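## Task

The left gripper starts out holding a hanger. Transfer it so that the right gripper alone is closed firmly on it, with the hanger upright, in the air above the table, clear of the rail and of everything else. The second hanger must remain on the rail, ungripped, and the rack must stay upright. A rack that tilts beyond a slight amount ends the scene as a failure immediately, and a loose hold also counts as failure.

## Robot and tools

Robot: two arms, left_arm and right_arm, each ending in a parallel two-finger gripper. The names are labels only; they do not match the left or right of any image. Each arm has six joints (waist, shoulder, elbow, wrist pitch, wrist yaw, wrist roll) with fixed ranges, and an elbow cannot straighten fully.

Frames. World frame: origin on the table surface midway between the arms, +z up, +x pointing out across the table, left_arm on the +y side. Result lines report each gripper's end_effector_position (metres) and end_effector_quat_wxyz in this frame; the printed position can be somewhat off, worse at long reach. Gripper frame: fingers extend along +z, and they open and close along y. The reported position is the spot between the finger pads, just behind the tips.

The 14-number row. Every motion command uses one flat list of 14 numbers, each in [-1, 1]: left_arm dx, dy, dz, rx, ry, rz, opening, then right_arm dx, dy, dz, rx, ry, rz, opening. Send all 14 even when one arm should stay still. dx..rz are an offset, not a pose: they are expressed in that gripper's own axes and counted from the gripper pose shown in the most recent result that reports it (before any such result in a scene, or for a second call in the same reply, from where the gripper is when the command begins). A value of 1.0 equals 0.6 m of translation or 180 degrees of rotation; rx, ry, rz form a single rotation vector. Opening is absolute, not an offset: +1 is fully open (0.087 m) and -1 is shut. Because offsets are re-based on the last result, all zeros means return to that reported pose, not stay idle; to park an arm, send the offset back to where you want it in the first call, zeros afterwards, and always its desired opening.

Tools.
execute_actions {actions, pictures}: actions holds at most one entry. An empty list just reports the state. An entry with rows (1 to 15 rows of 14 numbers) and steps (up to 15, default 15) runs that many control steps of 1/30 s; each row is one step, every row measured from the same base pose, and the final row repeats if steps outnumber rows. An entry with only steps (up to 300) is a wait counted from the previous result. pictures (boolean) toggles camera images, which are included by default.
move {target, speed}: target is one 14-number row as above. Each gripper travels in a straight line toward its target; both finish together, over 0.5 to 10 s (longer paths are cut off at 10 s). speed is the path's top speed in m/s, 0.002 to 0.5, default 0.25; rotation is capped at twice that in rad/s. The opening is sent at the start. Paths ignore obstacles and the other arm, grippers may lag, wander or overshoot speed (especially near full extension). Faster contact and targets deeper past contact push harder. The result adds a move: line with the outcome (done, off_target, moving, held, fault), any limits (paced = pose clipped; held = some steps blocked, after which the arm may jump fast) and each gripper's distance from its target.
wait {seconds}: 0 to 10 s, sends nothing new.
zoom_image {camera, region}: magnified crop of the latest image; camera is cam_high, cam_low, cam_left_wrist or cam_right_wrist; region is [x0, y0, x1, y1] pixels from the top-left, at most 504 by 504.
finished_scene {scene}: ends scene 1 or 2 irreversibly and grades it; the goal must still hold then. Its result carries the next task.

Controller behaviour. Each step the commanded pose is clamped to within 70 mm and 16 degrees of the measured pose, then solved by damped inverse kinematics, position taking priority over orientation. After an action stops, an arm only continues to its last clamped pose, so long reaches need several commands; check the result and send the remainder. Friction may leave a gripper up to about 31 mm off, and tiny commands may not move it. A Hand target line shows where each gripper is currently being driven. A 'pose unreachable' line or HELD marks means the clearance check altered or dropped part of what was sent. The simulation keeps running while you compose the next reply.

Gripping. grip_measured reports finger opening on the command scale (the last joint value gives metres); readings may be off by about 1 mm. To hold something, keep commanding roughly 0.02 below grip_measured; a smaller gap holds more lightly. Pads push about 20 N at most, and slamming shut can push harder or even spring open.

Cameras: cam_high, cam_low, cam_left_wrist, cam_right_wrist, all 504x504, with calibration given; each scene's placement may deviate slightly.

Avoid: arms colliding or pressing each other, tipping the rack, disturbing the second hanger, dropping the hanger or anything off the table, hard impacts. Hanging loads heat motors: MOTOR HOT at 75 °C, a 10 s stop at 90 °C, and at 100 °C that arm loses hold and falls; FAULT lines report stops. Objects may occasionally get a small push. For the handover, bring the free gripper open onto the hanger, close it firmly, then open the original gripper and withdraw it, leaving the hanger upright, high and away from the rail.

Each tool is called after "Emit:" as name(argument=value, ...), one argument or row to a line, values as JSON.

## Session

Emit:
execute_actions(
  actions=[],
)

Scene clock: 0.00 s of 4000.00 s.
left_arm: end_effector_position=(+0.2575, -0.0264, +0.3802) grip_measured=-0.811 end_effector_quat_wxyz=(+0.671, +0.147, +0.713, -0.140) | right_arm: end_effector_position=(+0.3490, -0.3949, +0.3717) grip_measured=+0.982 end_effector_quat_wxyz=(+0.716, +0.045, +0.695, -0.052)
Joint positions: left_arm=[-1.326  1.488  1.495 -0.088 -0.757 -0.059  0.008] | right_arm=[ 0.012  1.033  1.057  0.006 -0.011 -0.008  0.087]
Joint velocities: left_arm=[-0.012 -0.007 -0.012  0.022 -0.022  0.037 -0.   ] | right_arm=[ 0.012  0.012 -0.022  0.022  0.022 -0.022  0.001]
Motor temperatures (°C, as the motors report them): left_arm=[27 26 27 29 24 26] | right_arm=[26 28 29 27 26 25]
Hand target (left_arm): +0.258, -0.026, +0.380; +0.671, +0.147, +0.713, -0.140
Hand target (right_arm): +0.349, -0.395, +0.372; +0.716, +0.045, +0.695, -0.052
camera_calibration (this result's frames):
cam_left_wrist: T_world_to_cam=[[-0.404849, -0.914363, -0.00613363, 0.0801205], [-0.732825, 0.328467, -0.595884, 0.444151], [0.546869, -0.236748, -0.803047, 0.299954], [0, 0, 0, 1]] pos_world=[0.193886, -0.00161631, 0.506031]
cam_right_wrist: T_world_to_cam=[[-0.148347, -0.988932, 0.00256733, -0.344797], [-0.733992, 0.108363, -0.670457, 0.575062], [0.662758, -0.101344, -0.741944, 0.142945], [0, 0, 0, 1]] pos_world=[0.276204, -0.38881, 0.492497]

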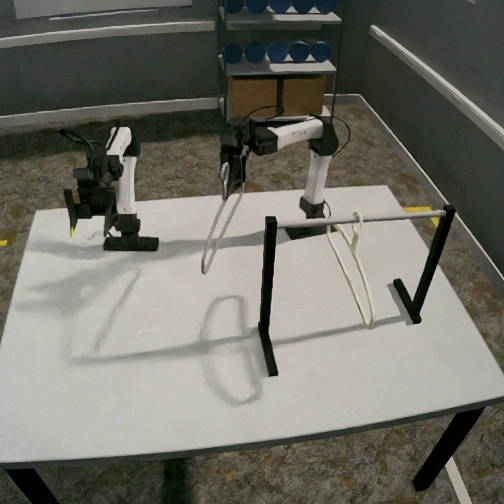

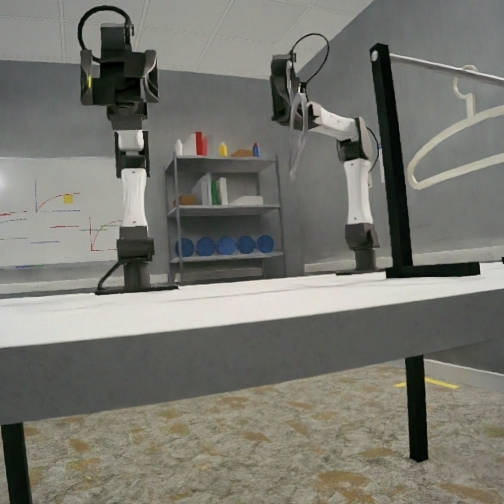

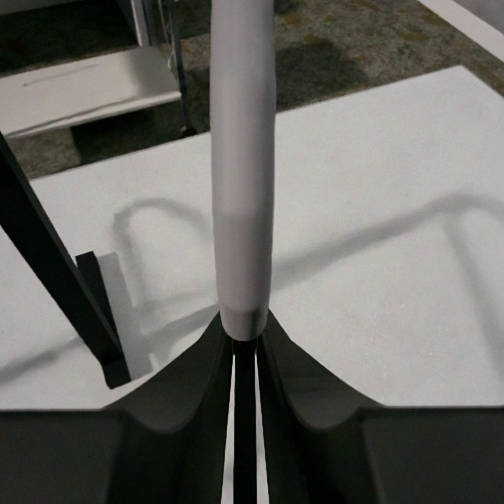

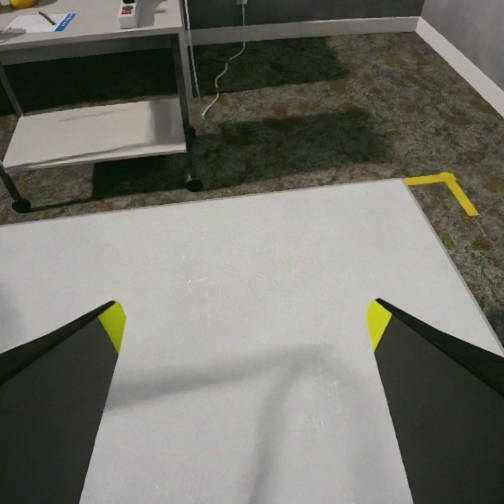

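Emit:
move(
  target=[0.128,0.004,-0.177,0.37,-0.0165,0.012,-0.845,-0.03,0.458,-0.398,-0.533,0.128,-0.132,1],
  speed=0.22,
)

Emit:
zoom_image(
  camera="cam_low",
  region=[180, 50, 400, 230],
)

Scene clock: 8.80 s of 4000.00 s.
left_arm: end_effector_position=(+0.1531, +0.0153, +0.3165) grip_measured=-0.811 end_effector_quat_wxyz=(+0.505, +0.502, +0.493, -0.499) | right_arm: end_effector_position=(+0.1534, -0.0958, +0.3832) grip_measured=+0.982 end_effector_quat_wxyz=(-0.365, +0.600, -0.614, -0.360)
Joint positions: left_arm=[-0.832  1.107  0.89   0.232  0.9    0.003  0.008] | right_arm=[ 0.715  1.419  1.978 -1.34  -0.831 -0.628  0.087]
Joint velocities: left_arm=[-0.007 -0.002 -0.012 -0.051 -0.022 -0.066 -0.   ] | right_arm=[-0.002 -0.012  0.002 -0.037 -0.022  0.037  0.001]
Motor temperatures (°C, as the motors report them): left_arm=[27 28 29 32 24 26] | right_arm=[26 28 31 29 26 25]
Hand target (left_arm): +0.154, +0.018, +0.309; +0.505, +0.502, +0.495, -0.498
Hand target (right_arm): +0.153, -0.091, +0.387; -0.364, +0.606, -0.605, -0.365
Off the commanded pose (left_arm): 0.009 m, 1 deg.
Off the commanded pose (right_arm): 0.008 m, 2 deg.
After step 90, 1.20 s passed at rest.
move: done
camera_calibration (this result's frames):
cam_left_wrist: T_world_to_cam=[[-0.999664, 0.0102653, -0.0238152, 0.158136], [0.0232763, 0.76007, -0.649424, 0.210553], [0.0114347, -0.64976, -0.760053, 0.390531], [0, 0, 0, 1]] pos_world=[0.148716, 0.0920932, 0.437328]
cam_right_wrist: T_world_to_cam=[[0.999426, -0.0337447, -0.00314891, -0.160446], [-0.0336562, -0.977274, -0.20929, 0.0186288], [0.00398507, 0.209275, -0.977849, 0.532657], [0, 0, 0, 1]] pos_world=[0.158858, -0.0986809, 0.524252]

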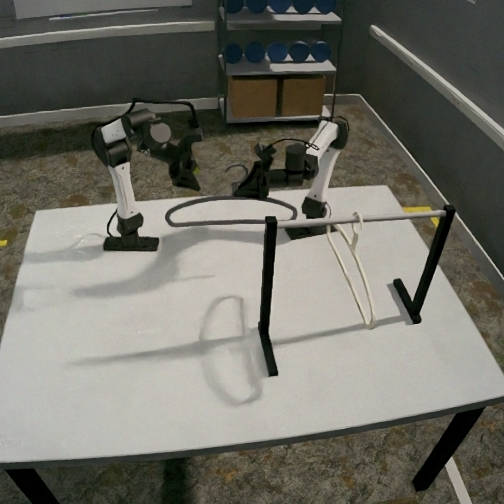

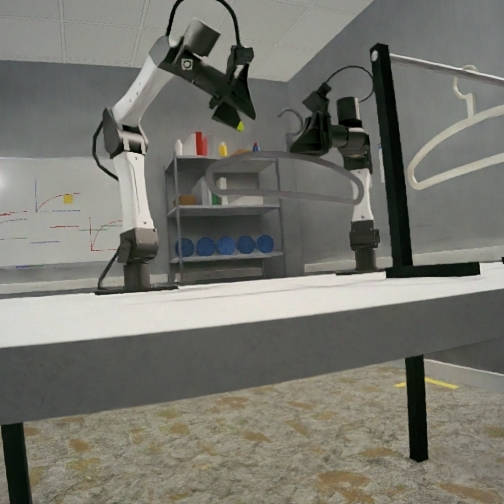

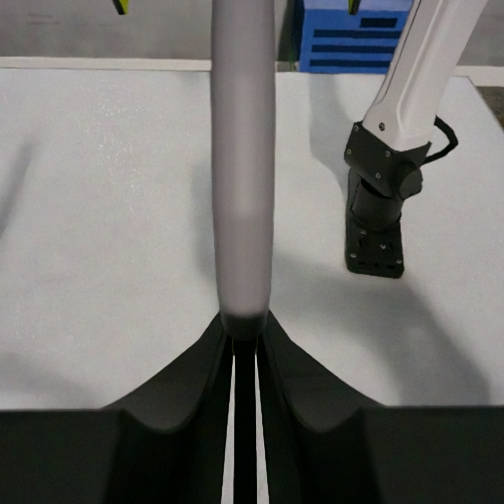

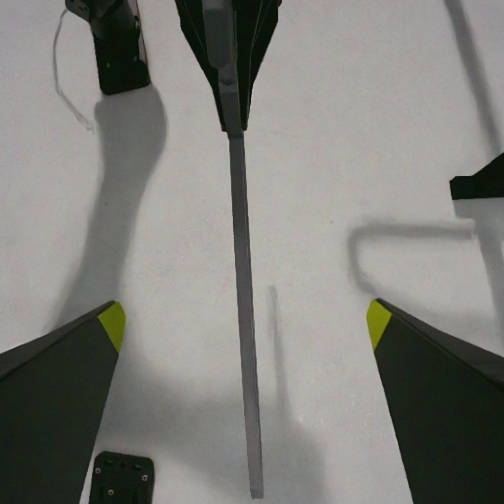

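Region (180, 50, 400, 230) of cam_low's 504x504 image, scaled by 2.291, with more detail than that image has; it fills the top 412 rows of this view, and the rest is white.

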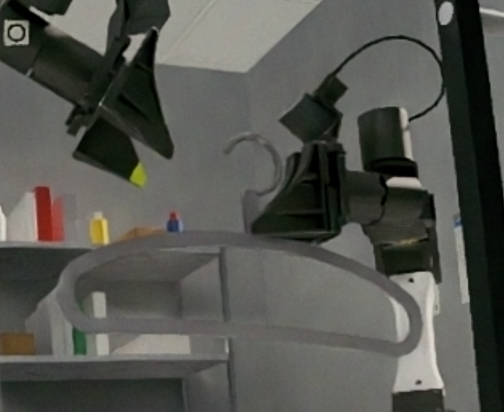

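Emit:
move(
  target=[0.012,0,-0.004,0,0.02,0,-0.845,0.072,0.007,0.135,-0.017,0,-0.008,-0.1],
  speed=0.1,
)

Emit:
zoom_image(
  camera="cam_low",
  region=[200, 70, 360, 210],
)

Scene clock: 12.80 s of 4000.00 s.
left_arm: end_effector_position=(+0.1510, +0.0191, +0.2994) grip_measured=-0.811 end_effector_quat_wxyz=(+0.480, +0.515, +0.517, -0.488) | right_arm: end_effector_position=(+0.1566, -0.0445, +0.3040) grip_measured=-0.100 end_effector_quat_wxyz=(-0.345, +0.614, -0.603, -0.374)
Joint positions: left_arm=[-0.832  1.107  0.907  0.096  0.902  0.071  0.008] | right_arm=[ 0.866  1.362  1.543 -0.914 -0.766 -0.527  0.039]
Joint velocities: left_arm=[-0.012 -0.007  0.002  0.022 -0.037 -0.037  0.   ] | right_arm=[ 0.007 -0.012 -0.027 -0.037 -0.081 -0.11  -0.001]
Motor temperatures (°C, as the motors report them): left_arm=[27 28 29 33 24 26] | right_arm=[26 28 31 29 26 25]
Hand target (left_arm): +0.153, +0.018, +0.309; +0.489, +0.517, +0.509, -0.484
Hand target (right_arm): +0.150, -0.046, +0.307; -0.353, +0.616, -0.597, -0.374
Off the commanded pose (left_arm): 0.010 m, 2 deg.
Off the commanded pose (right_arm): 0.007 m, 1 deg.
move: done
camera_calibration (this result's frames):
cam_left_wrist: T_world_to_cam=[[-0.999894, 0.01448, 0.00158802, 0.147899], [0.0107284, 0.805769, -0.592132, 0.180476], [-0.00985367, -0.592052, -0.805839, 0.395769], [0, 0, 0, 1]] pos_world=[0.149846, 0.0867524, 0.425557]
cam_right_wrist: T_world_to_cam=[[0.999418, 0.021239, -0.0267091, -0.152498], [0.0154914, -0.979785, -0.199452, 0.0415568], [-0.0304054, 0.198922, -0.979543, 0.449835], [0, 0, 0, 1]] pos_world=[0.165443, -0.0455266, 0.444848]

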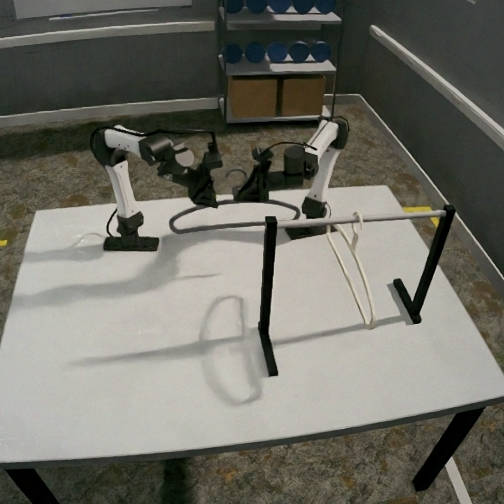

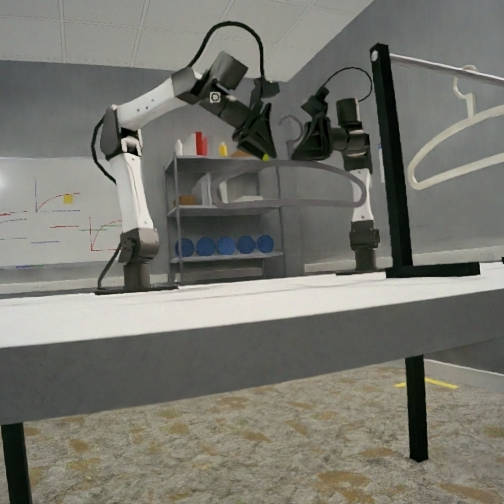

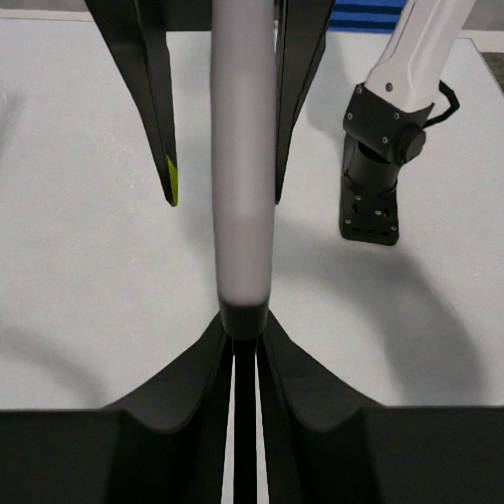

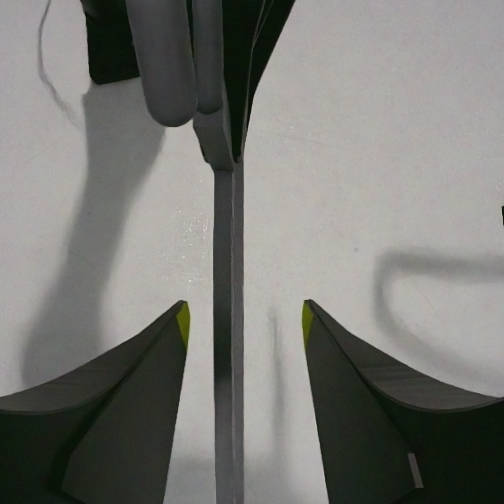

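Region (200, 70, 360, 210) of cam_low's 504x504 image, scaled by 3.150, with more detail than that image has; it fills the top 441 rows of this view, and the rest is white.

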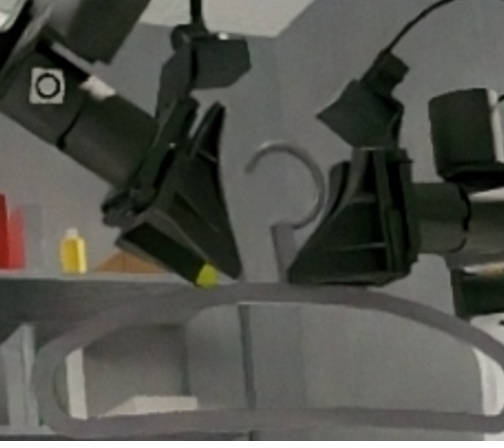

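Emit:
move(
  target=[-0.016,0.003,0,0,-0.007,0.007,-0.845,0.03,0.019,0.012,0.006,-0.004,-0.016,-0.1],
  speed=0.05,
)

Emit:
zoom_image(
  camera="cam_low",
  region=[200, 70, 360, 210],
)

Scene clock: 15.63 s of 4000.00 s.
left_arm: end_effector_position=(+0.1511, +0.0190, +0.2999) grip_measured=-0.811 end_effector_quat_wxyz=(+0.480, +0.515, +0.516, -0.488) | right_arm: end_effector_position=(+0.1495, -0.0468, +0.2849) grip_measured=-0.100 end_effector_quat_wxyz=(-0.356, +0.619, -0.597, -0.365)
Joint positions: left_arm=[-0.832  1.107  0.907  0.099  0.902  0.071  0.008] | right_arm=[ 0.887  1.291  1.401 -0.816 -0.737 -0.527  0.039]
Joint velocities: left_arm=[-0.012  0.002  0.007 -0.007 -0.066 -0.037  0.001] | right_arm=[-0.007 -0.007  0.012 -0.037  0.037 -0.022 -0.   ]
Motor temperatures (°C, as the motors report them): left_arm=[27 28 30 33 24 26] | right_arm=[26 28 31 29 26 25]
Hand target (left_arm): +0.153, +0.019, +0.309; +0.490, +0.515, +0.506, -0.488
Hand target (right_arm): +0.145, -0.047, +0.285; -0.363, +0.624, -0.589, -0.363
Off the commanded pose (left_arm): 0.009 m, 2 deg.
Off the commanded pose (right_arm): 0.005 m, 1 deg.
move: done
camera_calibration (this result's frames):
cam_left_wrist: T_world_to_cam=[[-0.999895, 0.0144809, -0.000522731, 0.148658], [0.0119654, 0.804782, -0.59345, 0.181067], [-0.00817301, -0.593394, -0.804871, 0.395579], [0, 0, 0, 1]] pos_world=[0.149709, 0.0868622, 0.425922]
cam_right_wrist: T_world_to_cam=[[0.999763, 0.020855, 0.0062557, -0.155371], [0.0216909, -0.978934, -0.203021, 0.0357069], [0.00188991, 0.203109, -0.979154, 0.426611], [0, 0, 0, 1]] pos_world=[0.153753, -0.0484536, 0.42594]

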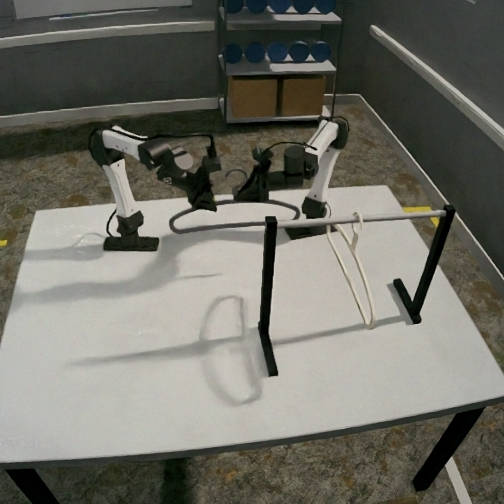

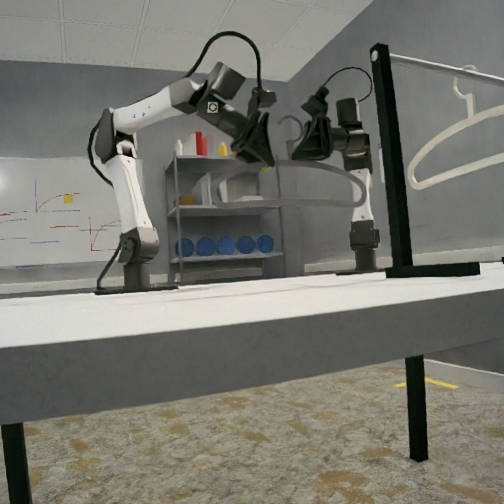

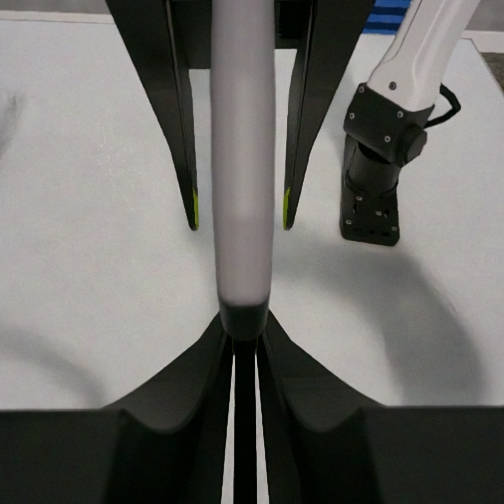

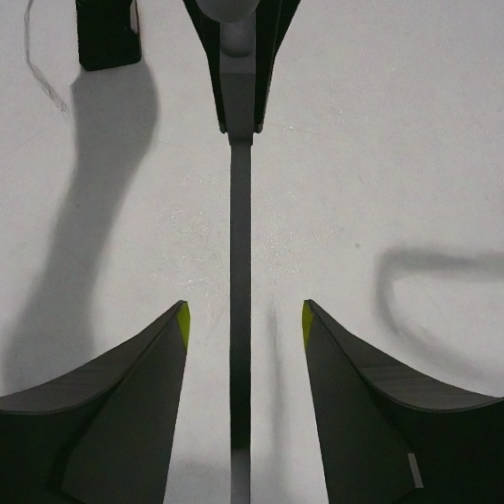

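Region (200, 70, 360, 210) of cam_low's 504x504 image, scaled by 3.150, with more detail than that image has; it fills the top 441 rows of this view, and the rest is white.

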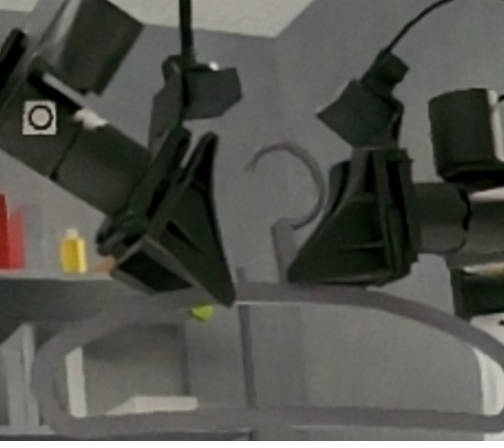

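Emit:
execute_actions(
  actions=[
    {"rows":[[-0.015,0.003,0,0,-0.007,0.007,-0.845,0,0.007,0,0,-0.003,-0.007,-0.87]],"steps":15},
  ],
)

Emit:
zoom_image(
  camera="cam_low",
  region=[200, 70, 360, 210],
)

Scene clock: 17.43 s of 4000.00 s.
left_arm: end_effector_position=(+0.1519, +0.0189, +0.3004) grip_measured=-0.811 end_effector_quat_wxyz=(+0.482, +0.515, +0.515, -0.487) | right_arm: end_effector_position=(+0.1499, -0.0466, +0.2852) grip_measured=-0.870 end_effector_quat_wxyz=(-0.357, +0.620, -0.596, -0.365)
Joint positions: left_arm=[-0.832  1.107  0.907  0.102  0.898  0.071  0.008] | right_arm=[ 0.887  1.291  1.401 -0.814 -0.737 -0.527  0.006]
Joint velocities: left_arm=[ 0.007  0.002  0.017  0.022  0.022  0.007 -0.   ] | right_arm=[ 0.022  0.007 -0.017  0.022 -0.037 -0.037  0.001]
Motor temperatures (°C, as the motors report them): left_arm=[27 28 30 33 24 26] | right_arm=[26 28 31 30 26 25]
Hand target (left_arm): +0.153, +0.019, +0.309; +0.491, +0.516, +0.505, -0.488
Hand target (right_arm): +0.145, -0.047, +0.285; -0.362, +0.624, -0.589, -0.364
Off the commanded pose (left_arm): 0.009 m, 2 deg.
Off the commanded pose (right_arm): 0.005 m, 1 deg.
Steps of this call (steps 1 to 39: nothing new was sent; steps 40 to 54: all 15 steps of this action). Readings (end_effector_position):
40: left_arm (+0.1512, +0.0190, +0.3000) | right_arm (+0.1500, -0.0466, +0.2851)
41: left_arm (+0.1512, +0.0190, +0.3001) | right_arm (+0.1500, -0.0466, +0.2851)
43: left_arm (+0.1516, +0.0189, +0.3004) | right_arm (+0.1499, -0.0466, +0.2852)
47: left_arm (+0.1519, +0.0189, +0.3004) | right_arm (+0.1499, -0.0466, +0.2852)
54: the state above
camera_calibration (this result's frames):
cam_left_wrist: T_world_to_cam=[[-0.999932, 0.011085, -0.00352141, 0.150389], [0.0110057, 0.803846, -0.594735, 0.18199], [-0.00376196, -0.594734, -0.803914, 0.394998], [0, 0, 0, 1]] pos_world=[0.149862, 0.0869592, 0.426309]
cam_right_wrist: T_world_to_cam=[[0.999749, 0.0207376, 0.00849097, -0.156381], [0.0220352, -0.978662, -0.204293, 0.0363151], [0.00407326, 0.204428, -0.978873, 0.426512], [0, 0, 0, 1]] pos_world=[0.153804, -0.048408, 0.426248]

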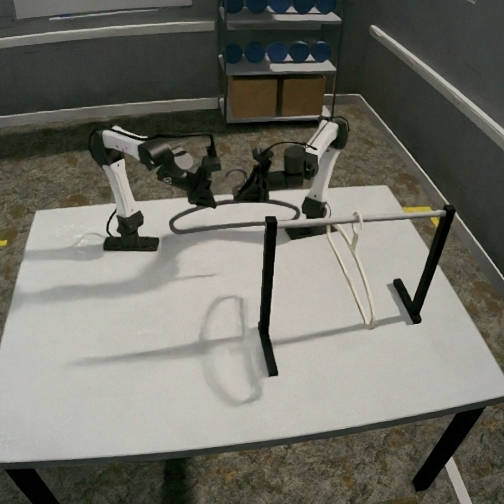

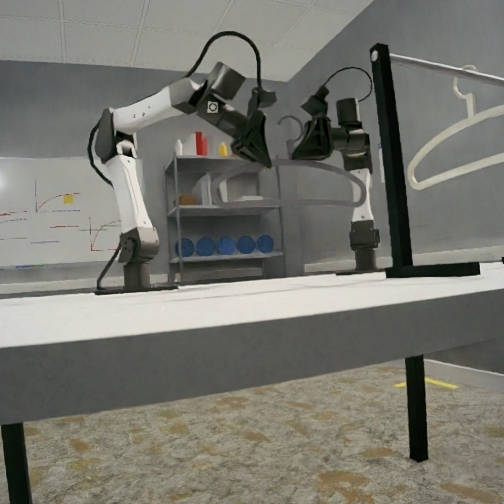

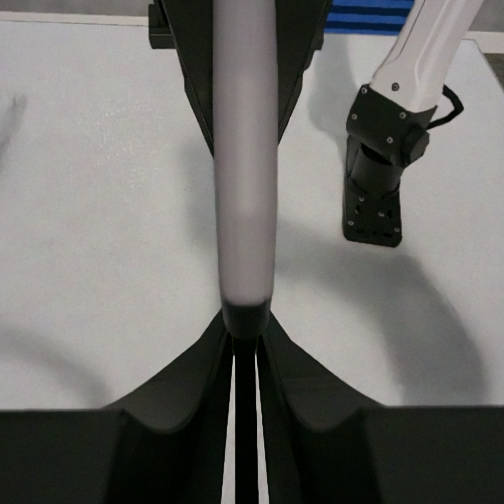

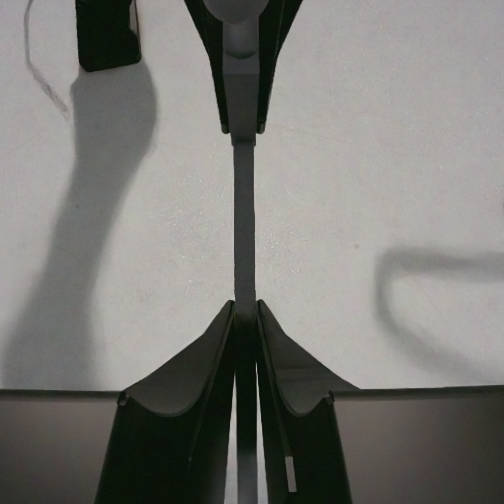

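Region (200, 70, 360, 210) of cam_low's 504x504 image, scaled by 3.150, with more detail than that image has; it fills the top 441 rows of this view, and the rest is white.

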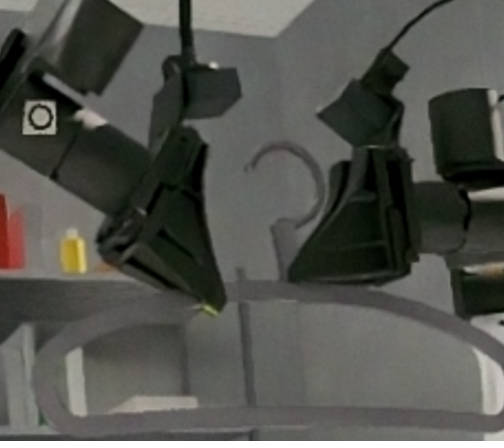

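Not yet tight.

Emit:
execute_actions(
  actions=[
    {"rows":[[-0.014,0.002,0,0,-0.007,0.007,-0.845,0,0.007,0,0,-0.003,-0.006,-0.93]],"steps":10},
  ],
  pictures=false,
)

Scene clock: 18.77 s of 4000.00 s.
left_arm: end_effector_position=(+0.1521, +0.0189, +0.3005) grip_measured=-0.811 end_effector_quat_wxyz=(+0.483, +0.514, +0.515, -0.486) | right_arm: end_effector_position=(+0.1499, -0.0466, +0.2852) grip_measured=-0.884 end_effector_quat_wxyz=(-0.357, +0.620, -0.596, -0.365)
Joint positions: left_arm=[-0.832  1.107  0.907  0.103  0.897  0.071  0.008] | right_arm=[ 0.887  1.291  1.401 -0.814 -0.737 -0.527  0.005]
Joint velocities: left_arm=[ 0.007 -0.002 -0.017  0.007 -0.007 -0.007  0.   ] | right_arm=[-0.002 -0.002  0.007  0.022 -0.022  0.007  0.001]
Motor temperatures (°C, as the motors report them): left_arm=[27 28 31 34 24 26] | right_arm=[26 29 31 30 26 25]
Hand target (left_arm): +0.153, +0.019, +0.309; +0.494, +0.515, +0.505, -0.487
Hand target (right_arm): +0.146, -0.047, +0.285; -0.363, +0.624, -0.589, -0.364
Off the commanded pose (left_arm): 0.008 m, 2 deg.
Off the commanded pose (right_arm): 0.004 m, 1 deg.
Steps of this call (steps 1 to 30: nothing new was sent; steps 31 to 40: all 10 steps of this action). Readings (end_effector_position):
31: left_arm (+0.1520, +0.0189, +0.3004) | right_arm (+0.1499, -0.0466, +0.2852)
32: left_arm (+0.1521, +0.0189, +0.3005) | right_arm (+0.1499, -0.0466, +0.2852)
34: left_arm (+0.1521, +0.0189, +0.3005) | right_arm (+0.1499, -0.0466, +0.2852)
38: left_arm (+0.1521, +0.0189, +0.3005) | right_arm (+0.1499, -0.0466, +0.2852)
40: the state above

Emit:
execute_actions(
  actions=[
    {"rows":[[-0.014,0.002,0,0,-0.007,0.007,0.2,0,0.007,0,0,-0.003,-0.006,-0.93]],"steps":12},
  ],
  pictures=false,
)

Emit:
move(
  target=[-0.13,-0.03,-0.12,0,-0.015,0,0.2,0.11,-0.03,-0.09,0,-0.015,0,-0.93],
  speed=0.1,
)

Scene clock: 21.20 s of 4000.00 s.
left_arm: end_effector_position=(+0.1531, +0.0181, +0.3046) grip_measured=+0.200 end_effector_quat_wxyz=(+0.491, +0.515, +0.508, -0.485) | right_arm: end_effector_position=(+0.1508, -0.0471, +0.2845) grip_measured=-0.884 end_effector_quat_wxyz=(-0.357, +0.619, -0.599, -0.362)
Joint positions: left_arm=[-0.832  1.107  0.907  0.126  0.897  0.071  0.052] | right_arm=[ 0.887  1.291  1.401 -0.815 -0.73  -0.527  0.005]
Joint velocities: left_arm=[-0.022  0.002  0.002  0.007 -0.007  0.066  0.001] | right_arm=[ 0.002 -0.012 -0.017 -0.051 -0.051  0.022 -0.001]
Motor temperatures (°C, as the motors report them): left_arm=[27 28 31 34 24 26] | right_arm=[26 29 31 30 26 25]
Hand target (left_arm): +0.153, +0.018, +0.309; +0.494, +0.515, +0.505, -0.486
Hand target (right_arm): +0.146, -0.047, +0.285; -0.363, +0.624, -0.589, -0.364
Off the commanded pose (left_arm): 0.004 m, 1 deg.
Off the commanded pose (right_arm): 0.005 m, 1 deg.
Steps of this call (steps 1 to 61: nothing new was sent; steps 62 to 73: all 12 steps of this action). Readings (end_effector_position):
62: left_arm (+0.1522, +0.0188, +0.3008) | right_arm (+0.1499, -0.0466, +0.2852)
63: left_arm (+0.1524, +0.0187, +0.3015) | right_arm (+0.1501, -0.0467, +0.2850)
65: left_arm (+0.1527, +0.0184, +0.3029) | right_arm (+0.1505, -0.0469, +0.2847)
69: left_arm (+0.1530, +0.0181, +0.3042) | right_arm (+0.1506, -0.0471, +0.2845)
73: the state above

Scene clock: 23.10 s of 4000.00 s.
left_arm: end_effector_position=(+0.1395, +0.0802, +0.3760) grip_measured=+0.200 end_effector_quat_wxyz=(+0.498, +0.505, +0.499, -0.498) | right_arm: end_effector_position=(+0.1744, -0.1247, +0.2491) grip_measured=-0.884 end_effector_quat_wxyz=(-0.362, +0.613, -0.600, -0.365)
Joint positions: left_arm=[-0.6    0.978  1.093 -0.133  1.135  0.022  0.052] | right_arm=[ 0.539  1.236  1.265 -1.01  -0.969 -0.896  0.005]
Joint velocities: left_arm=[-0.007 -0.002  0.002 -0.022  0.022 -0.022  0.   ] | right_arm=[ 0.007 -0.002  0.002 -0.022  0.007 -0.095  0.001]
Motor temperatures (°C, as the motors report them): left_arm=[27 28 31 34 24 26] | right_arm=[26 29 31 30 26 25]
Hand target (left_arm): +0.135, +0.085, +0.386; +0.504, +0.504, +0.496, -0.496
Hand target (right_arm): +0.171, -0.126, +0.253; -0.372, +0.612, -0.591, -0.371
Off the commanded pose (left_arm): 0.013 m, 1 deg.
Off the commanded pose (right_arm): 0.005 m, 2 deg.
move: off_target (left_arm)
camera_calibration (this result's frames):
cam_left_wrist: T_world_to_cam=[[-0.999795, 0.0128934, -0.0156269, 0.141941], [0.019893, 0.770797, -0.63677, 0.194998], [0.00383503, -0.63695, -0.770895, 0.482141], [0, 0, 0, 1]] pos_world=[0.136183, 0.154966, 0.498067]
cam_right_wrist: T_world_to_cam=[[0.999958, 0.00556638, 0.00727676, -0.18061], [0.00699404, -0.976837, -0.213872, -0.0427958], [0.00591772, 0.213914, -0.976835, 0.40742], [0, 0, 0, 1]] pos_world=[0.17849, -0.127952, 0.390143]

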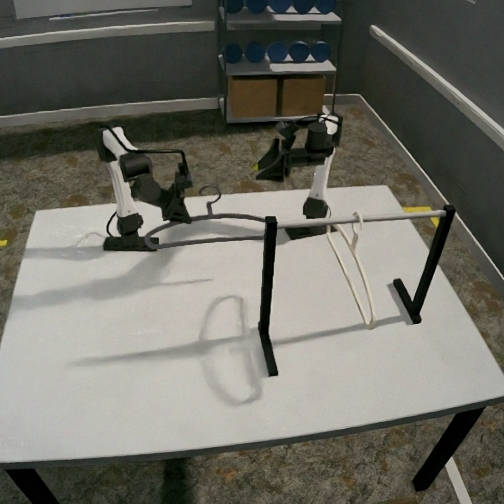

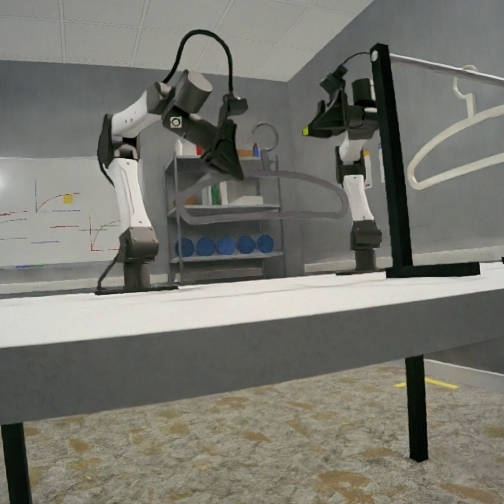

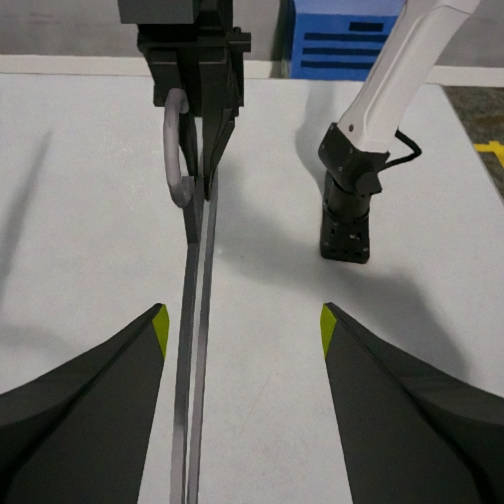

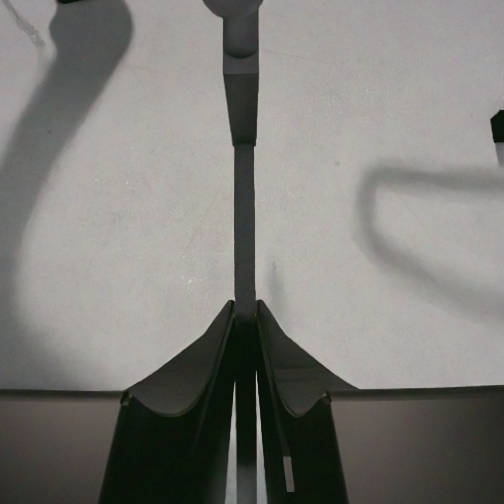

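Emit:
finished_scene(
  scene=2,
)

The scene is finished: the task was done.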